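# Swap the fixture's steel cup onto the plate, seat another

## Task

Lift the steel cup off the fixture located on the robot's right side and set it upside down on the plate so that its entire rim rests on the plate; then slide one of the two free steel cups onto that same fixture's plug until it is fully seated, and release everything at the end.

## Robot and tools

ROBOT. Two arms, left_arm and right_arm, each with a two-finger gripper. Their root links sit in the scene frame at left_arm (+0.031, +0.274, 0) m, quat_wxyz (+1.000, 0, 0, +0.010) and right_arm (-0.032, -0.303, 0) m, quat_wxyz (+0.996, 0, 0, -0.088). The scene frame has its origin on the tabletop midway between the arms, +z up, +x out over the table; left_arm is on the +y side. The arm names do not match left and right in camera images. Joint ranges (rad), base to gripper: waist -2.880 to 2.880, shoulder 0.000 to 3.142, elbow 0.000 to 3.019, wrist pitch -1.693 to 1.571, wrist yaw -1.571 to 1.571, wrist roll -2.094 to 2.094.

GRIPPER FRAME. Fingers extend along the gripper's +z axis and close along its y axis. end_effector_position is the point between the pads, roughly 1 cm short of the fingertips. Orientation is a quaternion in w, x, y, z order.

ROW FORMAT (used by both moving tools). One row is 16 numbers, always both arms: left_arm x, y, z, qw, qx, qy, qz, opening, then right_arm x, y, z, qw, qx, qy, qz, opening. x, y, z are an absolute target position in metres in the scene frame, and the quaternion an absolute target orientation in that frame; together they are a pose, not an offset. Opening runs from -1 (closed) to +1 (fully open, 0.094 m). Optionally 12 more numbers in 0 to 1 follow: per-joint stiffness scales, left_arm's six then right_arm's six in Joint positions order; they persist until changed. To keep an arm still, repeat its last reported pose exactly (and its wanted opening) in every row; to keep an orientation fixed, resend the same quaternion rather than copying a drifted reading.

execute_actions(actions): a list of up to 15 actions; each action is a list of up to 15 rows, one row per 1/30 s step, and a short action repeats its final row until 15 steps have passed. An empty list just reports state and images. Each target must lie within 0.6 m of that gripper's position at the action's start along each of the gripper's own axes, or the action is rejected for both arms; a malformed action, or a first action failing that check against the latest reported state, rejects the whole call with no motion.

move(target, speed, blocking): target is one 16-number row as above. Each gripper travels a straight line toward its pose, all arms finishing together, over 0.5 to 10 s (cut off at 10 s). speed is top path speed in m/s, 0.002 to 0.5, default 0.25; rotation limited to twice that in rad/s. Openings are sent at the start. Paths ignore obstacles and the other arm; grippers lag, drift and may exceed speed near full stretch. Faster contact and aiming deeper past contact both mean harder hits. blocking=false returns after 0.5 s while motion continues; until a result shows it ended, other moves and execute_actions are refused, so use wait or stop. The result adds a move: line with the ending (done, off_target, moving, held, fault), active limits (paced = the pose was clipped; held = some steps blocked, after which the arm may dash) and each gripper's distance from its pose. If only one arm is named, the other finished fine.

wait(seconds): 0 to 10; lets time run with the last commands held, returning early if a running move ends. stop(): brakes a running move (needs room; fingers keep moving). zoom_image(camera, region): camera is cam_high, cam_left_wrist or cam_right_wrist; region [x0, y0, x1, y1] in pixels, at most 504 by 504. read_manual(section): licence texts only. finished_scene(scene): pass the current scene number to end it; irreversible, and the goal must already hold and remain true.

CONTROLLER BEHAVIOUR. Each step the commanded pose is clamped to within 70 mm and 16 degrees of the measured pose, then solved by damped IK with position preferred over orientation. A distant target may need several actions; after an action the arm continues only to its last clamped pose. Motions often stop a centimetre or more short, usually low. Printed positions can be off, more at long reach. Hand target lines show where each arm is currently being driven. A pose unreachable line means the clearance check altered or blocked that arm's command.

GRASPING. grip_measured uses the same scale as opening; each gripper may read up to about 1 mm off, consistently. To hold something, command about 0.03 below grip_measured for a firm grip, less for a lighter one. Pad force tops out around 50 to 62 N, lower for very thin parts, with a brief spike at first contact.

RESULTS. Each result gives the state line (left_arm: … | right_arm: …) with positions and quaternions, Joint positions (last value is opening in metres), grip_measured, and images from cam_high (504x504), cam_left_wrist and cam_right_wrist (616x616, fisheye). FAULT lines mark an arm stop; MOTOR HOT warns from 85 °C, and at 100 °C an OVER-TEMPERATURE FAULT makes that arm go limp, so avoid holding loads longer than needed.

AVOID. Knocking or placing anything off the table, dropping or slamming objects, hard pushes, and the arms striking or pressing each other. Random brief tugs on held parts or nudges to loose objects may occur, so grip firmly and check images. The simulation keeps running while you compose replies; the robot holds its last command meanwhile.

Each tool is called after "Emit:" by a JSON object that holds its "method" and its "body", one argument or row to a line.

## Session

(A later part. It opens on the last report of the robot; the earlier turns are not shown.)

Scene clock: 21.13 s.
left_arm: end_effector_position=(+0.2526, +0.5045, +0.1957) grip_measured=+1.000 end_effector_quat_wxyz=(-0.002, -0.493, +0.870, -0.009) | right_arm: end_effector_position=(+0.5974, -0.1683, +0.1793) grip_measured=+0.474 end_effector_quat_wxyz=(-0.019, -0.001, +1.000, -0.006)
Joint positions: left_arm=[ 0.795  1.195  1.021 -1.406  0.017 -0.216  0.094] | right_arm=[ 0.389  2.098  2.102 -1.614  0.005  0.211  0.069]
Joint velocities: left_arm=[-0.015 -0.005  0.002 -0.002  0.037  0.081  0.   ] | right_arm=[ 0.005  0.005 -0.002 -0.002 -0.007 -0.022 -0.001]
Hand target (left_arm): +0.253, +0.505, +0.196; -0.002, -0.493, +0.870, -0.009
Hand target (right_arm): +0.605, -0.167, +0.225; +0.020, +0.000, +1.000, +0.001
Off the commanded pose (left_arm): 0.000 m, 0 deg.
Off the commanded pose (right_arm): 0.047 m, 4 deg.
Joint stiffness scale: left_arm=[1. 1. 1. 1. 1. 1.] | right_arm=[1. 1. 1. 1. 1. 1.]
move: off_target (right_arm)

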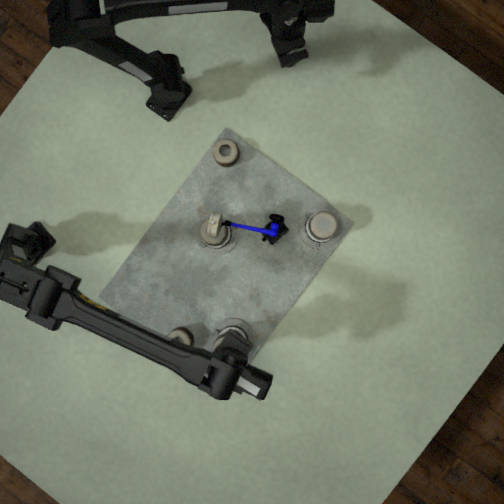

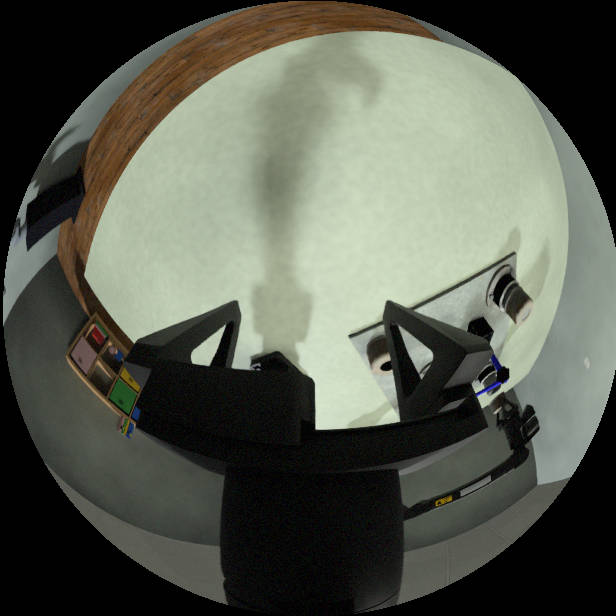

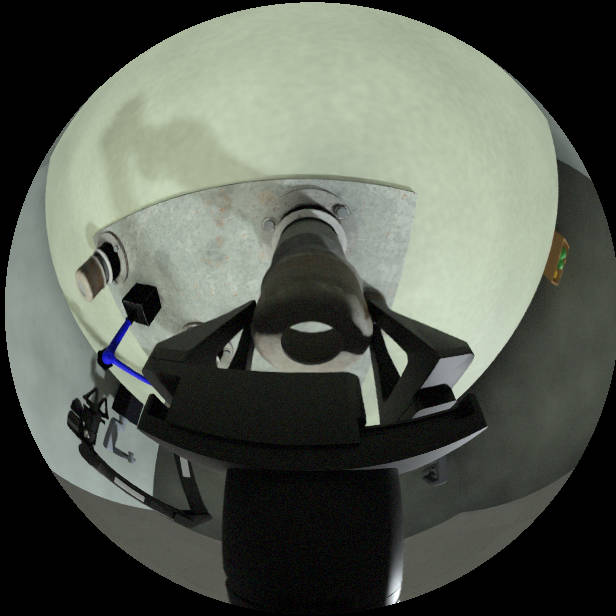

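Emit:
{"method": "move", "body": {
  "target": [0.2526,0.5045,0.1957,-0.002,-0.493,0.870,-0.009,1,0.46,-0.17,0.23,0.02,0,1,0.0,0.43],
  "speed": 0.2
}}

Emit:
{"method": "move", "body": {
  "target": [0.2526,0.5045,0.1957,-0.002,-0.493,0.870,-0.009,1,0.35,-0.17,0.09,0.01,0,1,0.0,0.43],
  "speed": 0.2
}}

Scene clock: 22.97 s.
left_arm: end_effector_position=(+0.2526, +0.5045, +0.1957) grip_measured=+1.000 end_effector_quat_wxyz=(-0.002, -0.493, +0.870, -0.009) | right_arm: end_effector_position=(+0.4575, -0.1717, +0.2239) grip_measured=+0.474 end_effector_quat_wxyz=(+0.005, -0.003, +1.000, -0.002)
Joint positions: left_arm=[ 0.795  1.195  1.021 -1.406  0.017 -0.216  0.094] | right_arm=[ 0.441  1.662  1.579 -1.48   0.006  0.259  0.069]
Joint velocities: left_arm=[ 0.015  0.005  0.002  0.002  0.007 -0.022  0.   ] | right_arm=[-0.015 -0.015 -0.007 -0.002  0.022 -0.007 -0.001]
Hand target (left_arm): +0.253, +0.505, +0.196; -0.002, -0.493, +0.870, -0.009
Hand target (right_arm): +0.460, -0.169, +0.231; +0.020, +0.000, +1.000, +0.001
Off the commanded pose (left_arm): 0.000 m, 0 deg.
Off the commanded pose (right_arm): 0.007 m, 2 deg.
Joint stiffness scale: left_arm=[1. 1. 1. 1. 1. 1.] | right_arm=[1. 1. 1. 1. 1. 1.]
move: done

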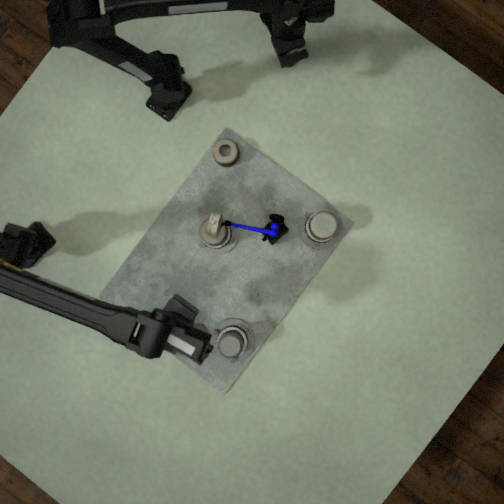

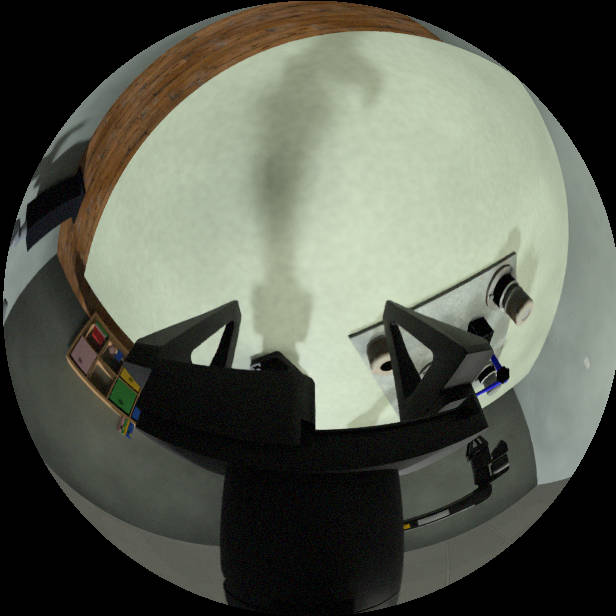

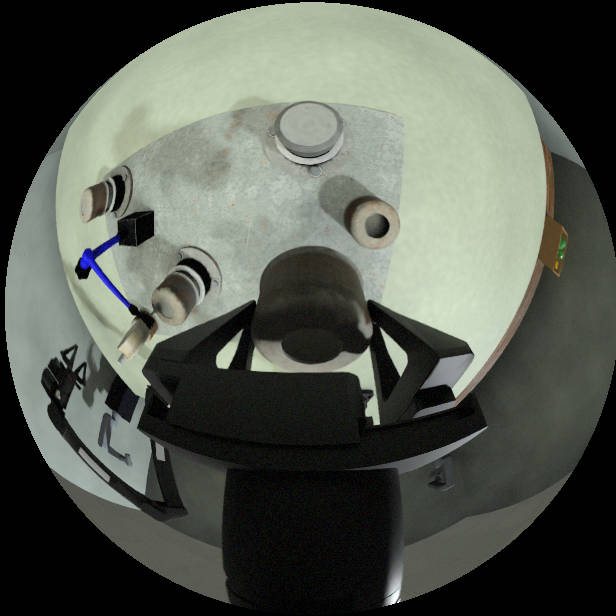

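Scene clock: 24.33 s.
left_arm: end_effector_position=(+0.2526, +0.5045, +0.1957) grip_measured=+1.000 end_effector_quat_wxyz=(-0.002, -0.493, +0.870, -0.009) | right_arm: end_effector_position=(+0.3427, -0.1743, +0.0736) grip_measured=+0.474 end_effector_quat_wxyz=(-0.019, -0.002, +1.000, -0.010)
Joint positions: left_arm=[ 0.795  1.195  1.021 -1.406  0.017 -0.216  0.094] | right_arm=[ 0.511  1.535  1.008 -1.085  0.006  0.33   0.069]
Joint velocities: left_arm=[ 0.015  0.005 -0.017  0.007 -0.022  0.037  0.   ] | right_arm=[ 0.015  0.005  0.007 -0.012  0.051 -0.022 -0.001]
Hand target (left_arm): +0.253, +0.505, +0.196; -0.002, -0.493, +0.870, -0.009
Hand target (right_arm): +0.351, -0.169, +0.090; +0.010, -0.000, +1.000, +0.000
Off the commanded pose (left_arm): 0.000 m, 0 deg.
Off the commanded pose (right_arm): 0.018 m, 3 deg.
Joint stiffness scale: left_arm=[1. 1. 1. 1. 1. 1.] | right_arm=[1. 1. 1. 1. 1. 1.]
move: off_target (right_arm)

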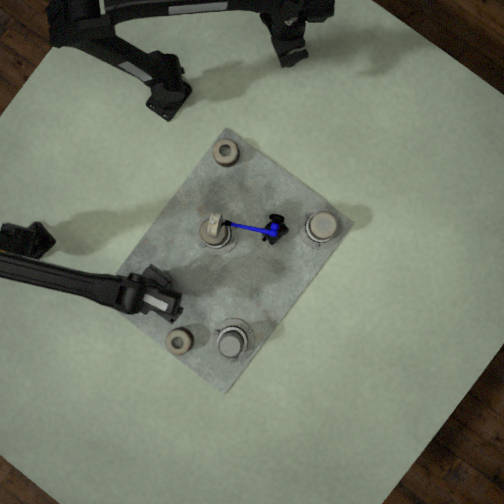

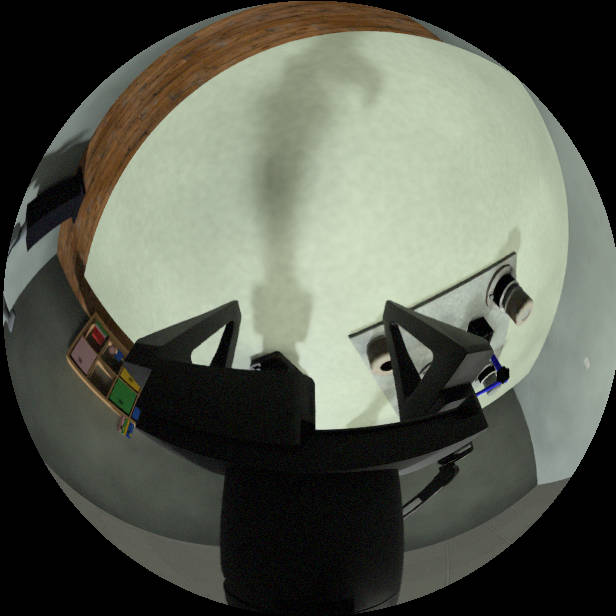

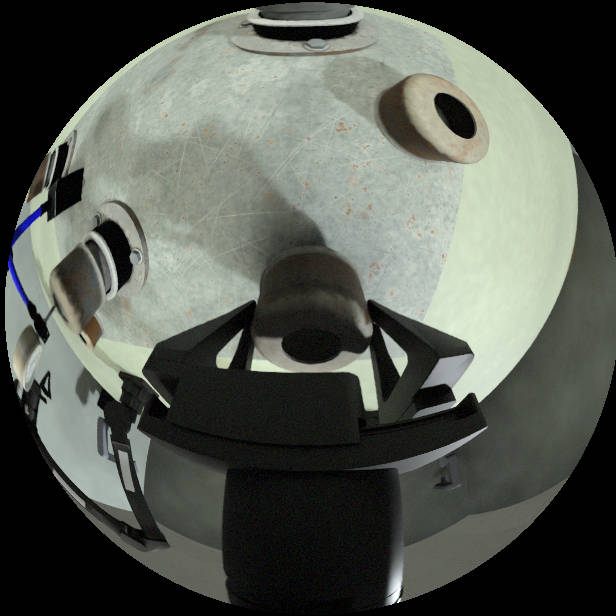

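Emit:
{"method": "move", "body": {
  "target": [0.2526,0.5045,0.1957,-0.002,-0.493,0.870,-0.009,1,0.35,-0.17,0.048,0.015,0,1,0.004,0.43],
  "speed": 0.03
}}

Scene clock: 26.10 s.
left_arm: end_effector_position=(+0.2526, +0.5045, +0.1957) grip_measured=+1.000 end_effector_quat_wxyz=(-0.002, -0.493, +0.870, -0.009) | right_arm: end_effector_position=(+0.3473, -0.1724, +0.0541) grip_measured=+0.474 end_effector_quat_wxyz=(+0.014, -0.002, +1.000, +0.002)
Joint positions: left_arm=[ 0.795  1.195  1.021 -1.406  0.017 -0.216  0.094] | right_arm=[ 0.511  1.535  0.948 -0.956  0.005  0.331  0.069]
Joint velocities: left_arm=[-0.024 -0.005 -0.007  0.022 -0.081  0.037  0.   ] | right_arm=[ 0.005 -0.005  0.002  0.017  0.007 -0.022  0.001]
Hand target (left_arm): +0.253, +0.505, +0.196; -0.002, -0.493, +0.870, -0.009
Hand target (right_arm): +0.350, -0.170, +0.048; +0.015, +0.000, +1.000, +0.004
Off the commanded pose (left_arm): 0.000 m, 0 deg.
Off the commanded pose (right_arm): 0.007 m, 0 deg.
Joint stiffness scale: left_arm=[1. 1. 1. 1. 1. 1.] | right_arm=[1. 1. 1. 1. 1. 1.]
move: done

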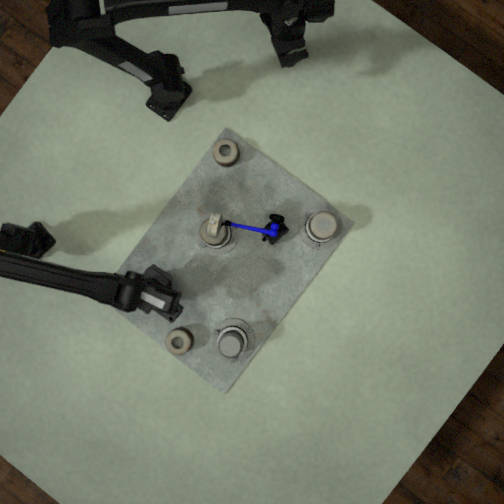

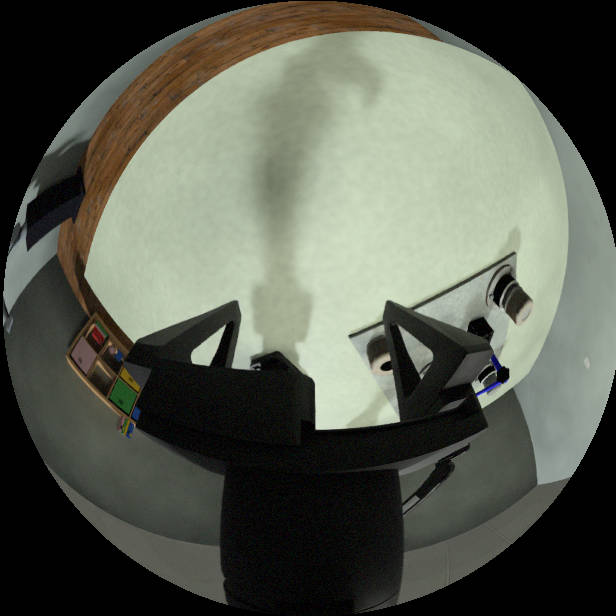

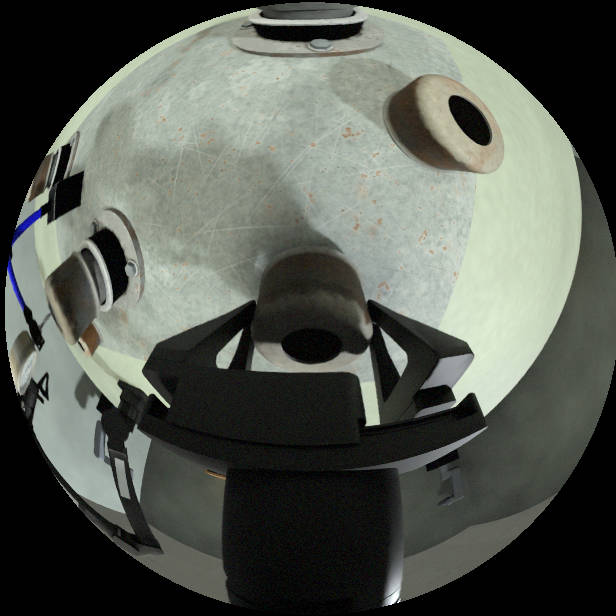

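Emit:
{"method": "move", "body": {
  "target": [0.2526,0.5045,0.1957,-0.002,-0.493,0.870,-0.009,1,0.34,-0.174,0.036,0.002,0,1,0.0,0.43],
  "speed": 0.03
}}

Scene clock: 27.17 s.
left_arm: end_effector_position=(+0.2526, +0.5045, +0.1957) grip_measured=+1.000 end_effector_quat_wxyz=(-0.002, -0.493, +0.870, -0.009) | right_arm: end_effector_position=(+0.3450, -0.1732, +0.0515) grip_measured=+0.474 end_effector_quat_wxyz=(+0.013, -0.002, +1.000, +0.002)
Joint positions: left_arm=[ 0.795  1.195  1.021 -1.406  0.017 -0.216  0.094] | right_arm=[ 0.511  1.535  0.94  -0.951  0.005  0.331  0.069]
Joint velocities: left_arm=[-0.005 -0.015 -0.002  0.007 -0.037  0.037  0.   ] | right_arm=[-0.015 -0.005  0.002  0.002 -0.007 -0.066  0.   ]
Hand target (left_arm): +0.253, +0.505, +0.196; -0.002, -0.493, +0.870, -0.009
Hand target (right_arm): +0.340, -0.174, +0.036; +0.002, -0.000, +1.000, -0.000
Off the commanded pose (left_arm): 0.000 m, 0 deg.
Off the commanded pose (right_arm): 0.016 m, 1 deg.
Joint stiffness scale: left_arm=[1. 1. 1. 1. 1. 1.] | right_arm=[1. 1. 1. 1. 1. 1.]
move: off_target (right_arm)

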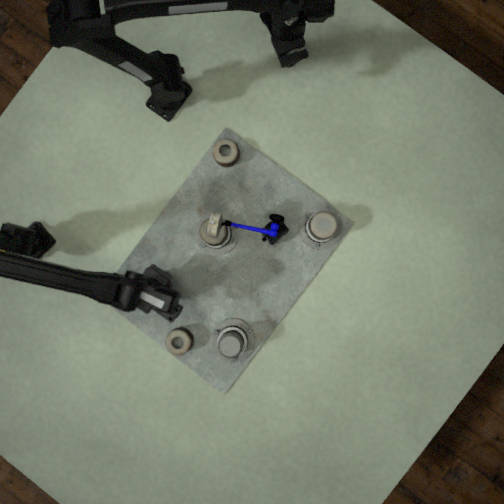

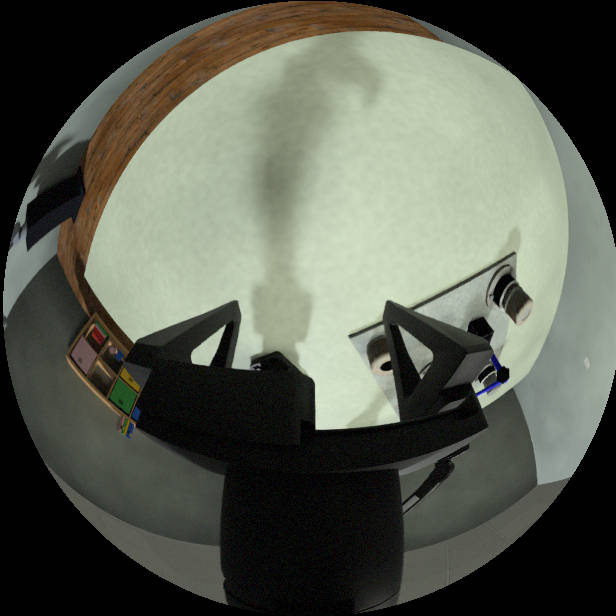

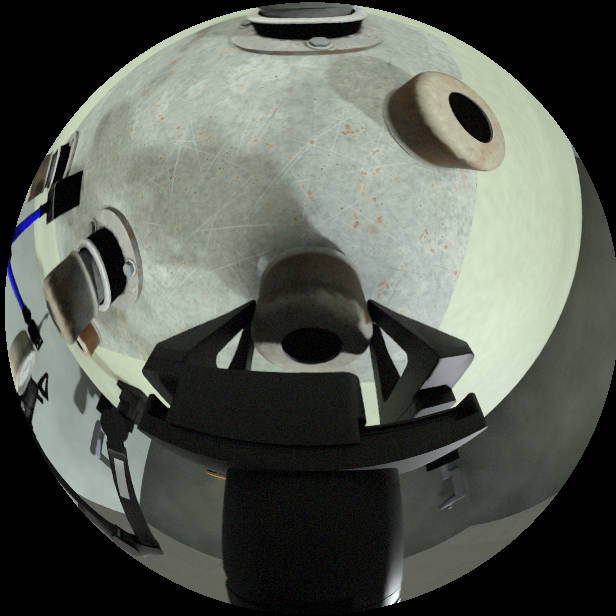

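Emit:
{"method": "execute_actions", "body": {
  "actions": [
    [[0.2526,0.5045,0.1957,-0.002,-0.493,0.870,-0.009,1,0.345,-0.173,0.05,0.01,0,1,0.0,1]]
  ]
}}

Emit:
{"method": "move", "body": {
  "target": [0.2526,0.5045,0.1957,-0.002,-0.493,0.870,-0.009,1,0.345,-0.173,0.13,0.01,0,1,0.0,1],
  "speed": 0.2
}}

Emit:
{"method": "move", "body": {
  "target": [0.2526,0.5045,0.1957,-0.002,-0.493,0.870,-0.009,1,0.497,-0.256,0.125,0.01,0,1,0.0,1],
  "speed": 0.2
}}

Scene clock: 28.30 s.
left_arm: end_effector_position=(+0.2526, +0.5045, +0.1957) grip_measured=+1.000 end_effector_quat_wxyz=(-0.002, -0.493, +0.870, -0.009) | right_arm: end_effector_position=(+0.3450, -0.1732, +0.0515) grip_measured=+1.000 end_effector_quat_wxyz=(+0.013, -0.002, +1.000, +0.002)
Joint positions: left_arm=[ 0.795  1.195  1.021 -1.406  0.017 -0.216  0.094] | right_arm=[ 0.511  1.535  0.94  -0.951  0.005  0.331  0.094]
Joint velocities: left_arm=[-0.015 -0.005  0.002 -0.017  0.007  0.007  0.   ] | right_arm=[ 0.005 -0.005 -0.007 -0.012  0.066 -0.022  0.   ]
Hand target (left_arm): +0.253, +0.505, +0.196; -0.002, -0.493, +0.870, -0.009
Hand target (right_arm): +0.345, -0.173, +0.050; +0.010, -0.000, +1.000, +0.000
Off the commanded pose (left_arm): 0.000 m, 0 deg.
Off the commanded pose (right_arm): 0.002 m, 0 deg.
Joint stiffness scale: left_arm=[1. 1. 1. 1. 1. 1.] | right_arm=[1. 1. 1. 1. 1. 1.]

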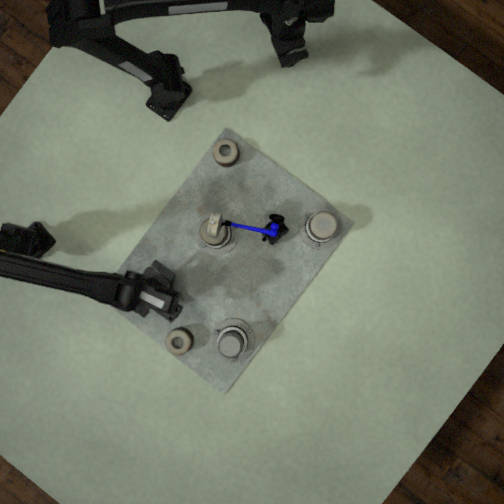

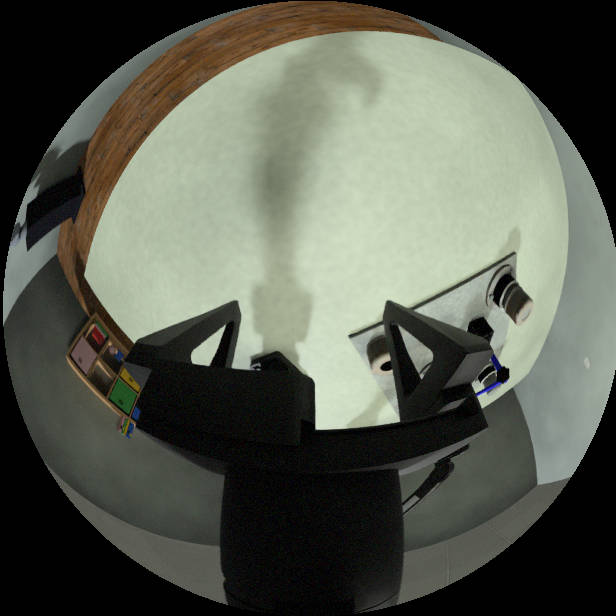

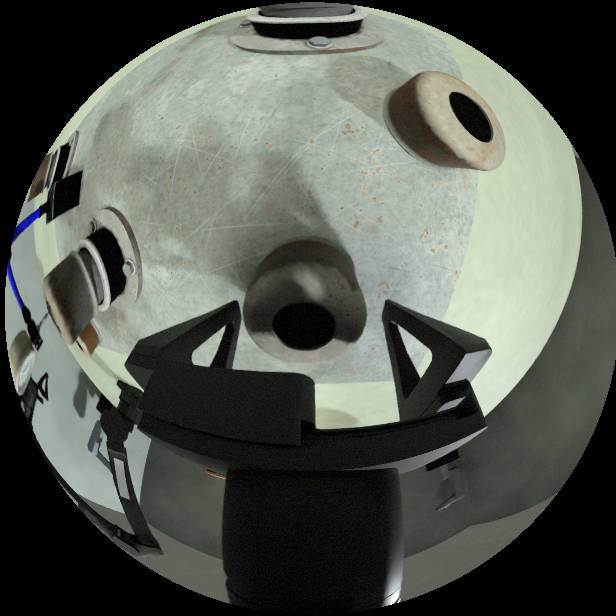

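Scene clock: 29.17 s.
left_arm: end_effector_position=(+0.2526, +0.5045, +0.1957) grip_measured=+1.000 end_effector_quat_wxyz=(-0.002, -0.493, +0.870, -0.009) | right_arm: end_effector_position=(+0.3347, -0.1768, +0.1167) grip_measured=+1.000 end_effector_quat_wxyz=(-0.000, -0.002, +1.000, -0.002)
Joint positions: left_arm=[ 0.795  1.195  1.021 -1.406  0.017 -0.216  0.094] | right_arm=[ 0.511  1.435  1.025 -1.162  0.005  0.331  0.094]
Joint velocities: left_arm=[-0.015 -0.005  0.007 -0.012 -0.051 -0.022  0.   ] | right_arm=[ 0.005 -0.005  0.012 -0.007  0.037 -0.007  0.   ]
Hand target (left_arm): +0.253, +0.505, +0.196; -0.002, -0.493, +0.870, -0.009
Hand target (right_arm): +0.344, -0.173, +0.130; +0.010, -0.000, +1.000, +0.000
Off the commanded pose (left_arm): 0.000 m, 0 deg.
Off the commanded pose (right_arm): 0.017 m, 1 deg.
Joint stiffness scale: left_arm=[1. 1. 1. 1. 1. 1.] | right_arm=[1. 1. 1. 1. 1. 1.]
move: off_target (right_arm)

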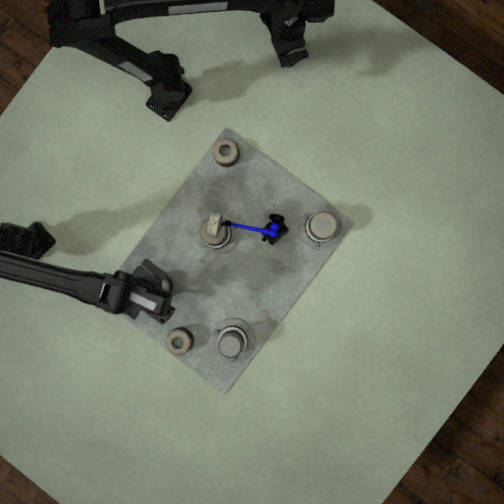

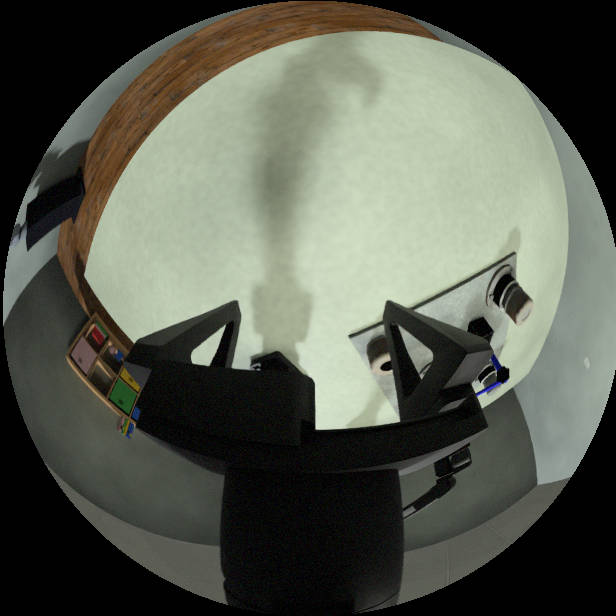

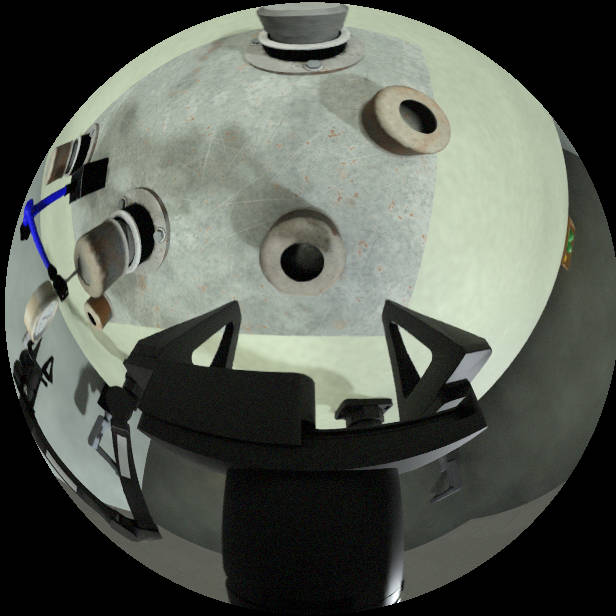

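Scene clock: 30.53 s.
left_arm: end_effector_position=(+0.2526, +0.5045, +0.1957) grip_measured=+1.000 end_effector_quat_wxyz=(-0.002, -0.493, +0.870, -0.009) | right_arm: end_effector_position=(+0.4824, -0.2595, +0.1222) grip_measured=+1.000 end_effector_quat_wxyz=(+0.009, +0.006, +1.000, -0.001)
Joint positions: left_arm=[ 0.795  1.195  1.021 -1.406  0.017 -0.216  0.094] | right_arm=[ 0.263  1.735  1.401 -1.219  0.004  0.097  0.094]
Joint velocities: left_arm=[-0.005 -0.005 -0.012 -0.007  0.037 -0.051  0.   ] | right_arm=[-0.015 -0.015 -0.002  0.007 -0.125 -0.037  0.   ]
Hand target (left_arm): +0.253, +0.505, +0.196; -0.002, -0.493, +0.870, -0.009
Hand target (right_arm): +0.496, -0.258, +0.125; +0.010, +0.000, +1.000, +0.000
Off the commanded pose (left_arm): 0.000 m, 0 deg.
Off the commanded pose (right_arm): 0.015 m, 1 deg.
Joint stiffness scale: left_arm=[1. 1. 1. 1. 1. 1.] | right_arm=[1. 1. 1. 1. 1. 1.]
move: off_target (right_arm)

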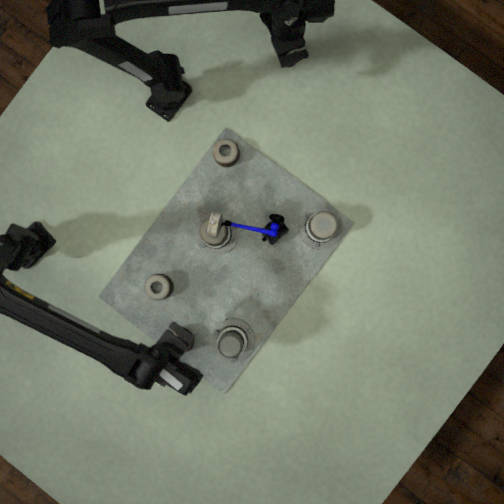

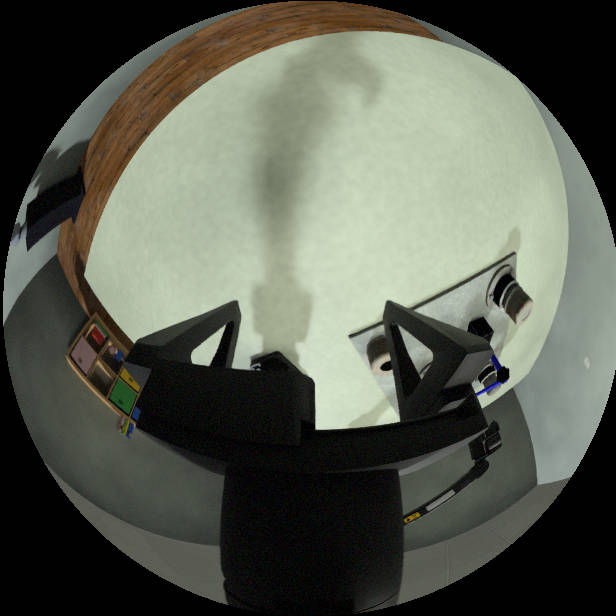

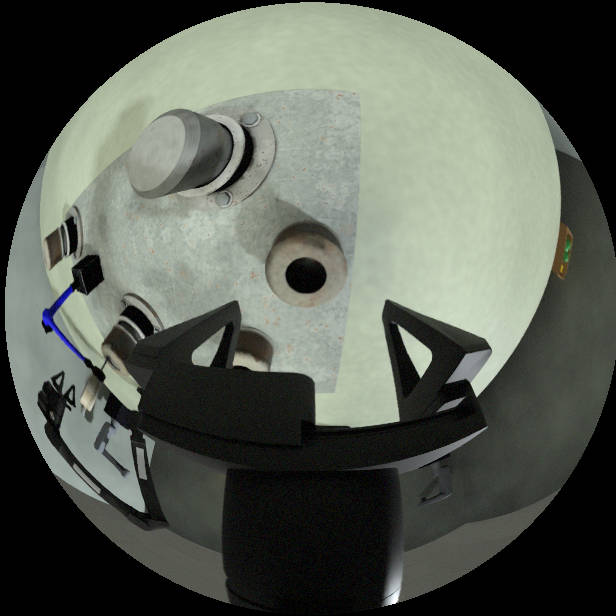

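Emit:
{"method": "move", "body": {
  "target": [0.2526,0.5045,0.1957,-0.002,-0.493,0.870,-0.009,1,0.492,-0.248,0.045,0.005,0,1,0.0,1],
  "speed": 0.08
}}

Scene clock: 32.23 s.
left_arm: end_effector_position=(+0.2526, +0.5045, +0.1957) grip_measured=+1.000 end_effector_quat_wxyz=(-0.002, -0.493, +0.870, -0.009) | right_arm: end_effector_position=(+0.4922, -0.2526, +0.0617) grip_measured=+1.000 end_effector_quat_wxyz=(+0.013, -0.001, +1.000, -0.001)
Joint positions: left_arm=[ 0.795  1.195  1.021 -1.406  0.017 -0.216  0.094] | right_arm=[ 0.274  1.817  1.345 -1.073  0.004  0.096  0.094]
Joint velocities: left_arm=[-0.005  0.005 -0.017 -0.002 -0.022 -0.022  0.   ] | right_arm=[ 0.005  0.005 -0.002 -0.007  0.051  0.022  0.   ]
Hand target (left_arm): +0.253, +0.505, +0.196; -0.002, -0.493, +0.870, -0.009
Hand target (right_arm): +0.492, -0.248, +0.045; +0.005, -0.000, +1.000, -0.000
Off the commanded pose (left_arm): 0.000 m, 0 deg.
Off the commanded pose (right_arm): 0.017 m, 1 deg.
Joint stiffness scale: left_arm=[1. 1. 1. 1. 1. 1.] | right_arm=[1. 1. 1. 1. 1. 1.]
move: off_target (right_arm)

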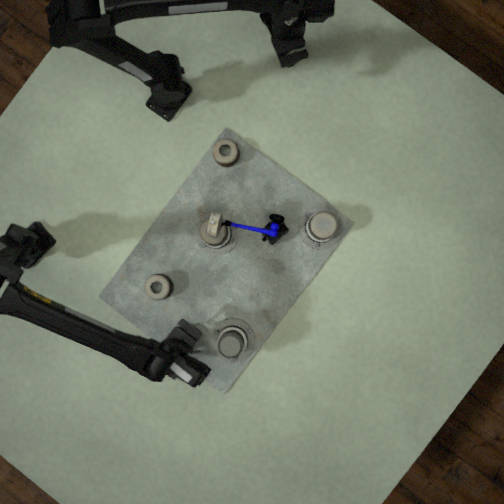

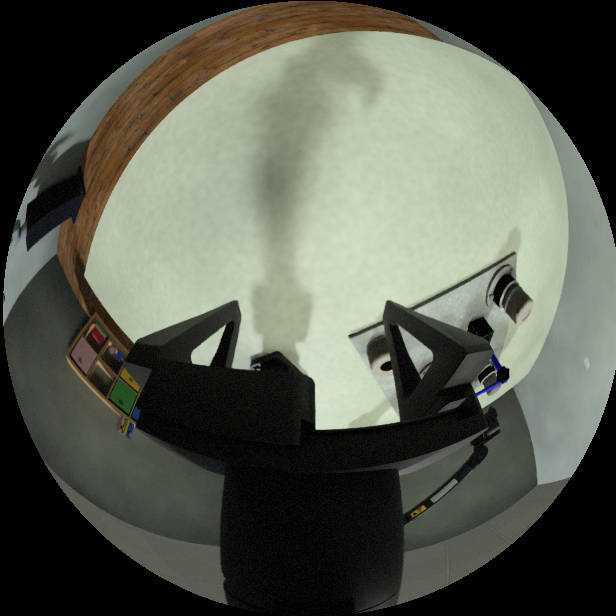

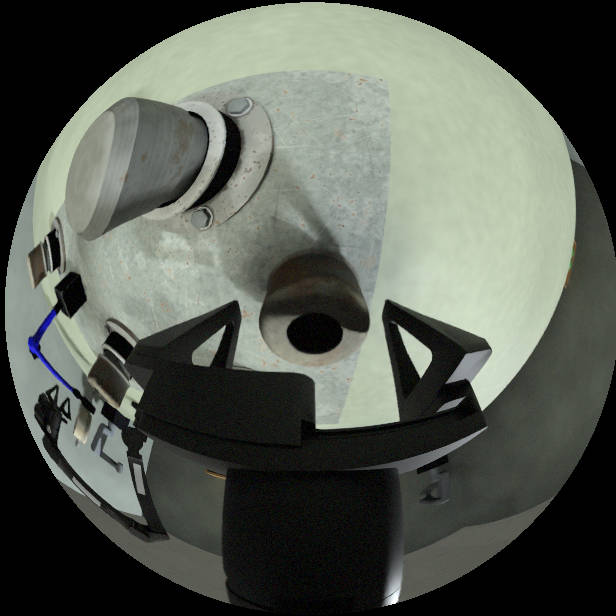

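Emit:
{"method": "move", "body": {
  "target": [0.2526,0.5045,0.1957,-0.002,-0.493,0.870,-0.009,1,0.484,-0.252,0.028,-0.004,0,1,0.0,1],
  "speed": 0.06
}}

Scene clock: 33.40 s.
left_arm: end_effector_position=(+0.2526, +0.5045, +0.1957) grip_measured=+1.000 end_effector_quat_wxyz=(-0.002, -0.493, +0.870, -0.009) | right_arm: end_effector_position=(+0.4853, -0.2530, +0.0483) grip_measured=+1.000 end_effector_quat_wxyz=(+0.008, -0.001, +1.000, -0.001)
Joint positions: left_arm=[ 0.795  1.195  1.021 -1.406  0.017 -0.216  0.094] | right_arm=[ 0.274  1.823  1.314 -1.046  0.003  0.096  0.094]
Joint velocities: left_arm=[ 0.005 -0.005  0.002  0.012  0.007  0.051  0.   ] | right_arm=[-0.005  0.005 -0.007 -0.007 -0.066 -0.066  0.   ]
Hand target (left_arm): +0.253, +0.505, +0.196; -0.002, -0.493, +0.870, -0.009
Hand target (right_arm): +0.484, -0.252, +0.028; -0.004, -0.000, +1.000, -0.000
Off the commanded pose (left_arm): 0.000 m, 0 deg.
Off the commanded pose (right_arm): 0.020 m, 1 deg.
Joint stiffness scale: left_arm=[1. 1. 1. 1. 1. 1.] | right_arm=[1. 1. 1. 1. 1. 1.]
move: off_target (right_arm)

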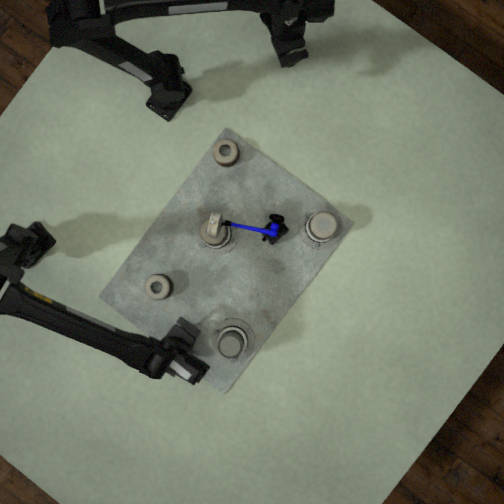

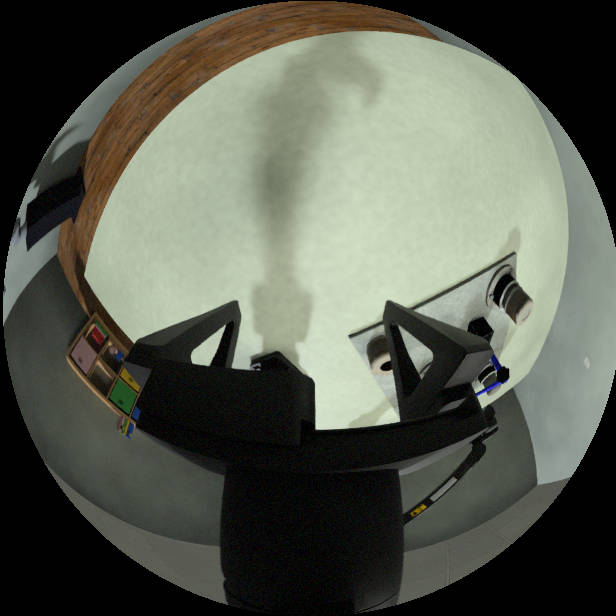

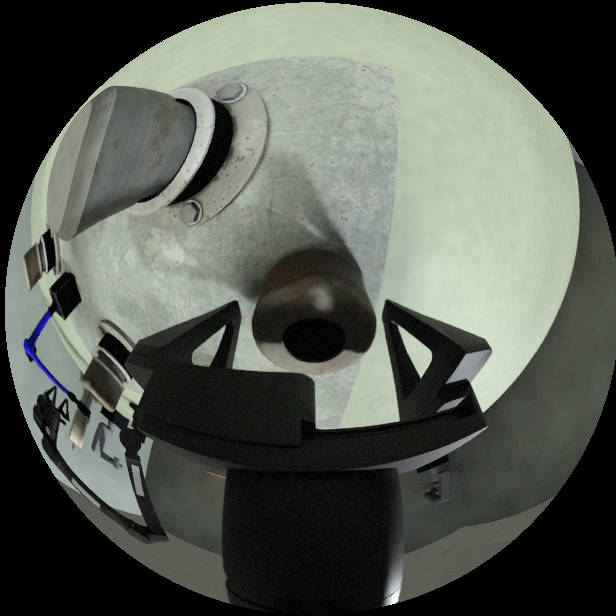

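Emit:
{"method": "execute_actions", "body": {
  "actions": [
    [[0.2526,0.5045,0.1957,-0.002,-0.493,0.870,-0.009,1,0.484,-0.252,0.022,-0.004,0,1,0.0,0.55]],
    [[0.2526,0.5045,0.1957,-0.002,-0.493,0.870,-0.009,1,0.484,-0.252,0.022,-0.004,0,1,0.0,0.42]]
  ]
}}

Emit:
{"method": "move", "body": {
  "target": [0.2526,0.5045,0.1957,-0.002,-0.493,0.870,-0.009,1,0.49,-0.25,0.22,0.02,0,1,0.0,0.42],
  "speed": 0.2
}}

Emit:
{"method": "move", "body": {
  "target": [0.2526,0.5045,0.1957,-0.002,-0.493,0.870,-0.009,1,0.61,-0.16,0.21,0.025,0,1,0.005,0.42],
  "speed": 0.15
}}

Scene clock: 35.37 s.
left_arm: end_effector_position=(+0.2526, +0.5045, +0.1957) grip_measured=+1.000 end_effector_quat_wxyz=(-0.002, -0.493, +0.870, -0.009) | right_arm: end_effector_position=(+0.4860, -0.2531, +0.0437) grip_measured=+0.472 end_effector_quat_wxyz=(+0.009, -0.001, +1.000, -0.001)
Joint positions: left_arm=[ 0.795  1.195  1.021 -1.406  0.017 -0.216  0.094] | right_arm=[ 0.274  1.829  1.309 -1.032  0.003  0.096  0.069]
Joint velocities: left_arm=[ 0.015 -0.005 -0.012 -0.017 -0.022  0.051  0.   ] | right_arm=[ 0.015  0.005  0.002 -0.007  0.051 -0.037 -0.001]
Hand target (left_arm): +0.253, +0.505, +0.196; -0.002, -0.493, +0.870, -0.009
Hand target (right_arm): +0.483, -0.252, +0.022; -0.004, -0.000, +1.000, -0.000
Off the commanded pose (left_arm): 0.000 m, 0 deg.
Off the commanded pose (right_arm): 0.022 m, 2 deg.
Joint stiffness scale: left_arm=[1. 1. 1. 1. 1. 1.] | right_arm=[1. 1. 1. 1. 1. 1.]

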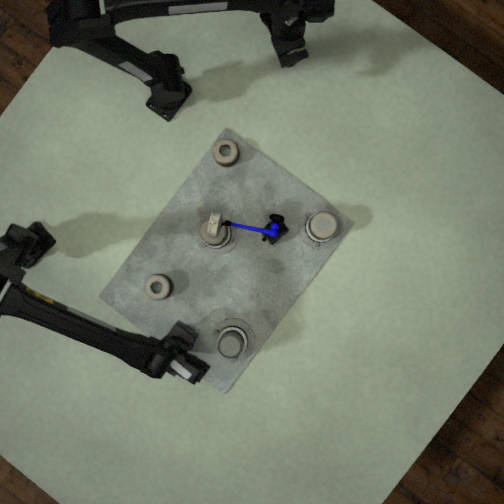

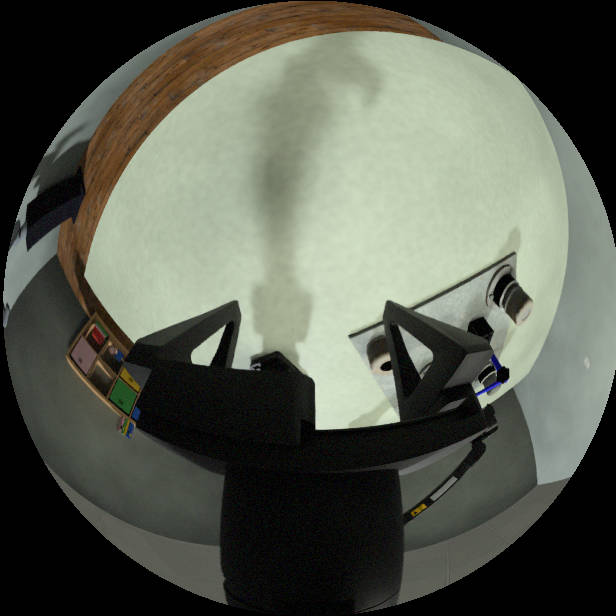

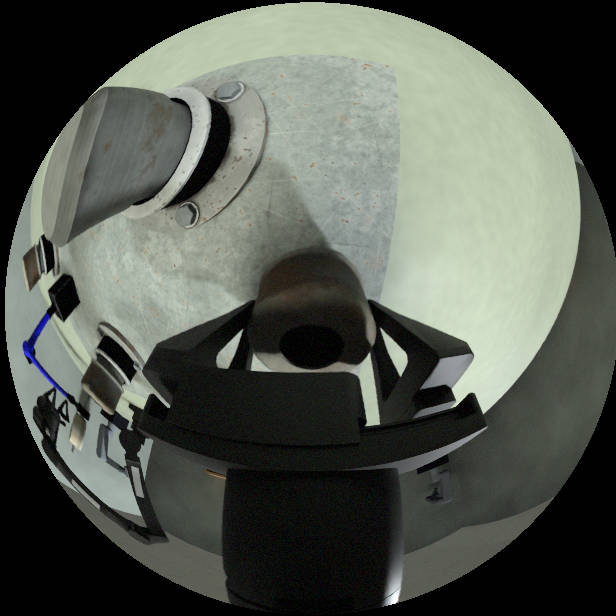

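Scene clock: 36.67 s.
left_arm: end_effector_position=(+0.2526, +0.5045, +0.1957) grip_measured=+1.000 end_effector_quat_wxyz=(-0.002, -0.493, +0.870, -0.009) | right_arm: end_effector_position=(+0.4774, -0.2539, +0.1908) grip_measured=+0.472 end_effector_quat_wxyz=(-0.007, -0.001, +1.000, -0.002)
Joint positions: left_arm=[ 0.795  1.195  1.021 -1.406  0.017 -0.216  0.094] | right_arm=[ 0.274  1.7    1.541 -1.425  0.003  0.096  0.069]
Joint velocities: left_arm=[-0.005  0.005  0.002 -0.002 -0.051  0.007  0.   ] | right_arm=[-0.005  0.005 -0.002 -0.002 -0.051 -0.037  0.   ]
Hand target (left_arm): +0.253, +0.505, +0.196; -0.002, -0.493, +0.870, -0.009
Hand target (right_arm): +0.487, -0.250, +0.221; +0.020, +0.000, +1.000, +0.000
Off the commanded pose (left_arm): 0.000 m, 0 deg.
Off the commanded pose (right_arm): 0.032 m, 3 deg.
Joint stiffness scale: left_arm=[1. 1. 1. 1. 1. 1.] | right_arm=[1. 1. 1. 1. 1. 1.]
move: off_target (right_arm); limits=paced

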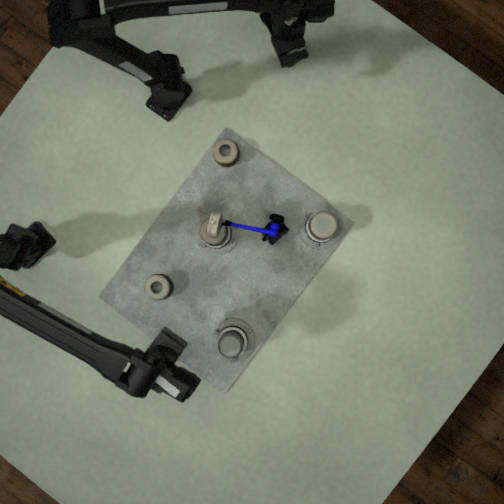

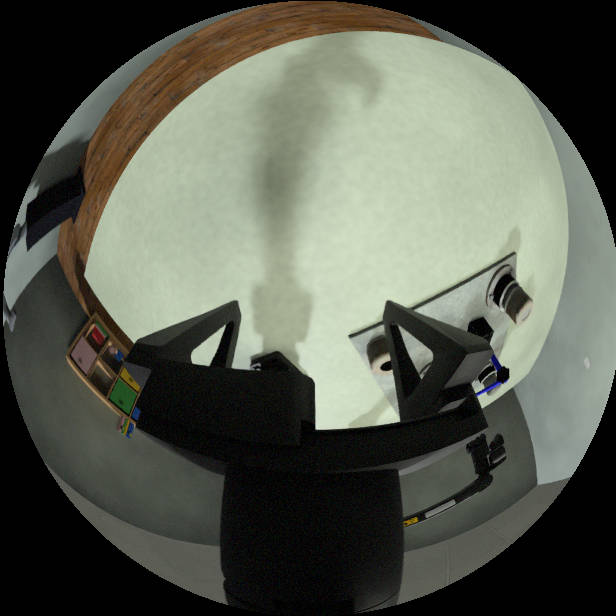

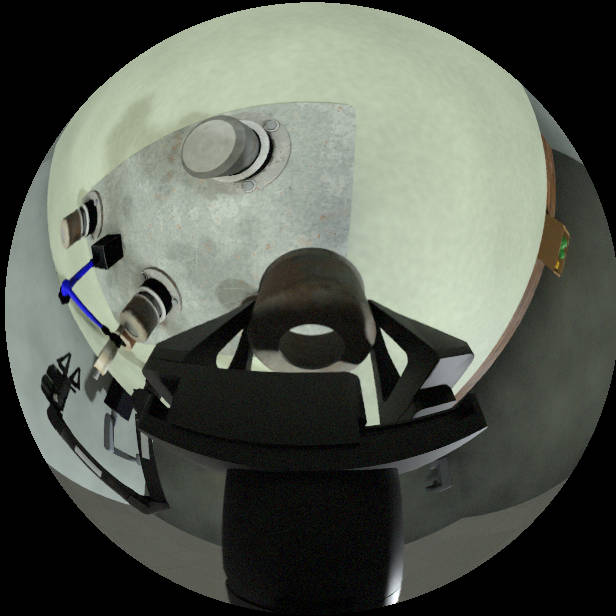

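Scene clock: 38.23 s.
left_arm: end_effector_position=(+0.2526, +0.5045, +0.1957) grip_measured=+1.000 end_effector_quat_wxyz=(-0.002, -0.493, +0.870, -0.009) | right_arm: end_effector_position=(+0.5958, -0.1655, +0.1963) grip_measured=+0.472 end_effector_quat_wxyz=(+0.012, -0.003, +1.000, +0.002)
Joint positions: left_arm=[ 0.795  1.195  1.021 -1.406  0.017 -0.216  0.094] | right_arm=[ 0.393  2.044  2.059 -1.562  0.001  0.209  0.069]
Joint velocities: left_arm=[-0.005 -0.005 -0.007 -0.022 -0.007 -0.051  0.   ] | right_arm=[ 0.005 -0.005  0.002 -0.002 -0.022  0.051  0.001]
Hand target (left_arm): +0.253, +0.505, +0.196; -0.002, -0.493, +0.870, -0.009
Hand target (right_arm): +0.608, -0.161, +0.210; +0.026, +0.000, +1.000, +0.006
Off the commanded pose (left_arm): 0.000 m, 0 deg.
Off the commanded pose (right_arm): 0.020 m, 2 deg.
Joint stiffness scale: left_arm=[1. 1. 1. 1. 1. 1.] | right_arm=[1. 1. 1. 1. 1. 1.]
move: off_target (right_arm)

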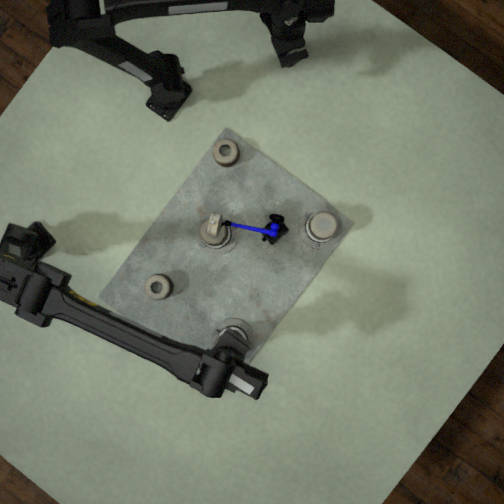

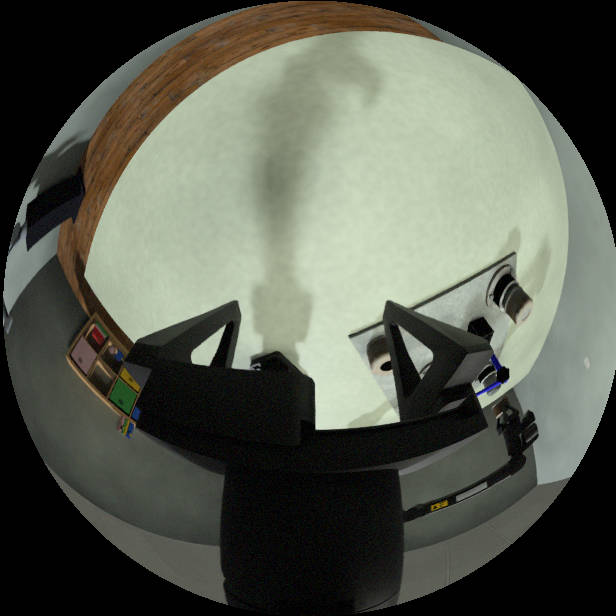

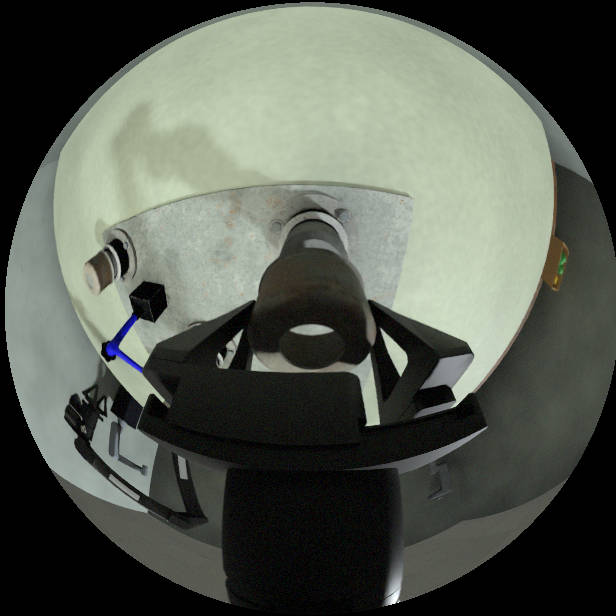

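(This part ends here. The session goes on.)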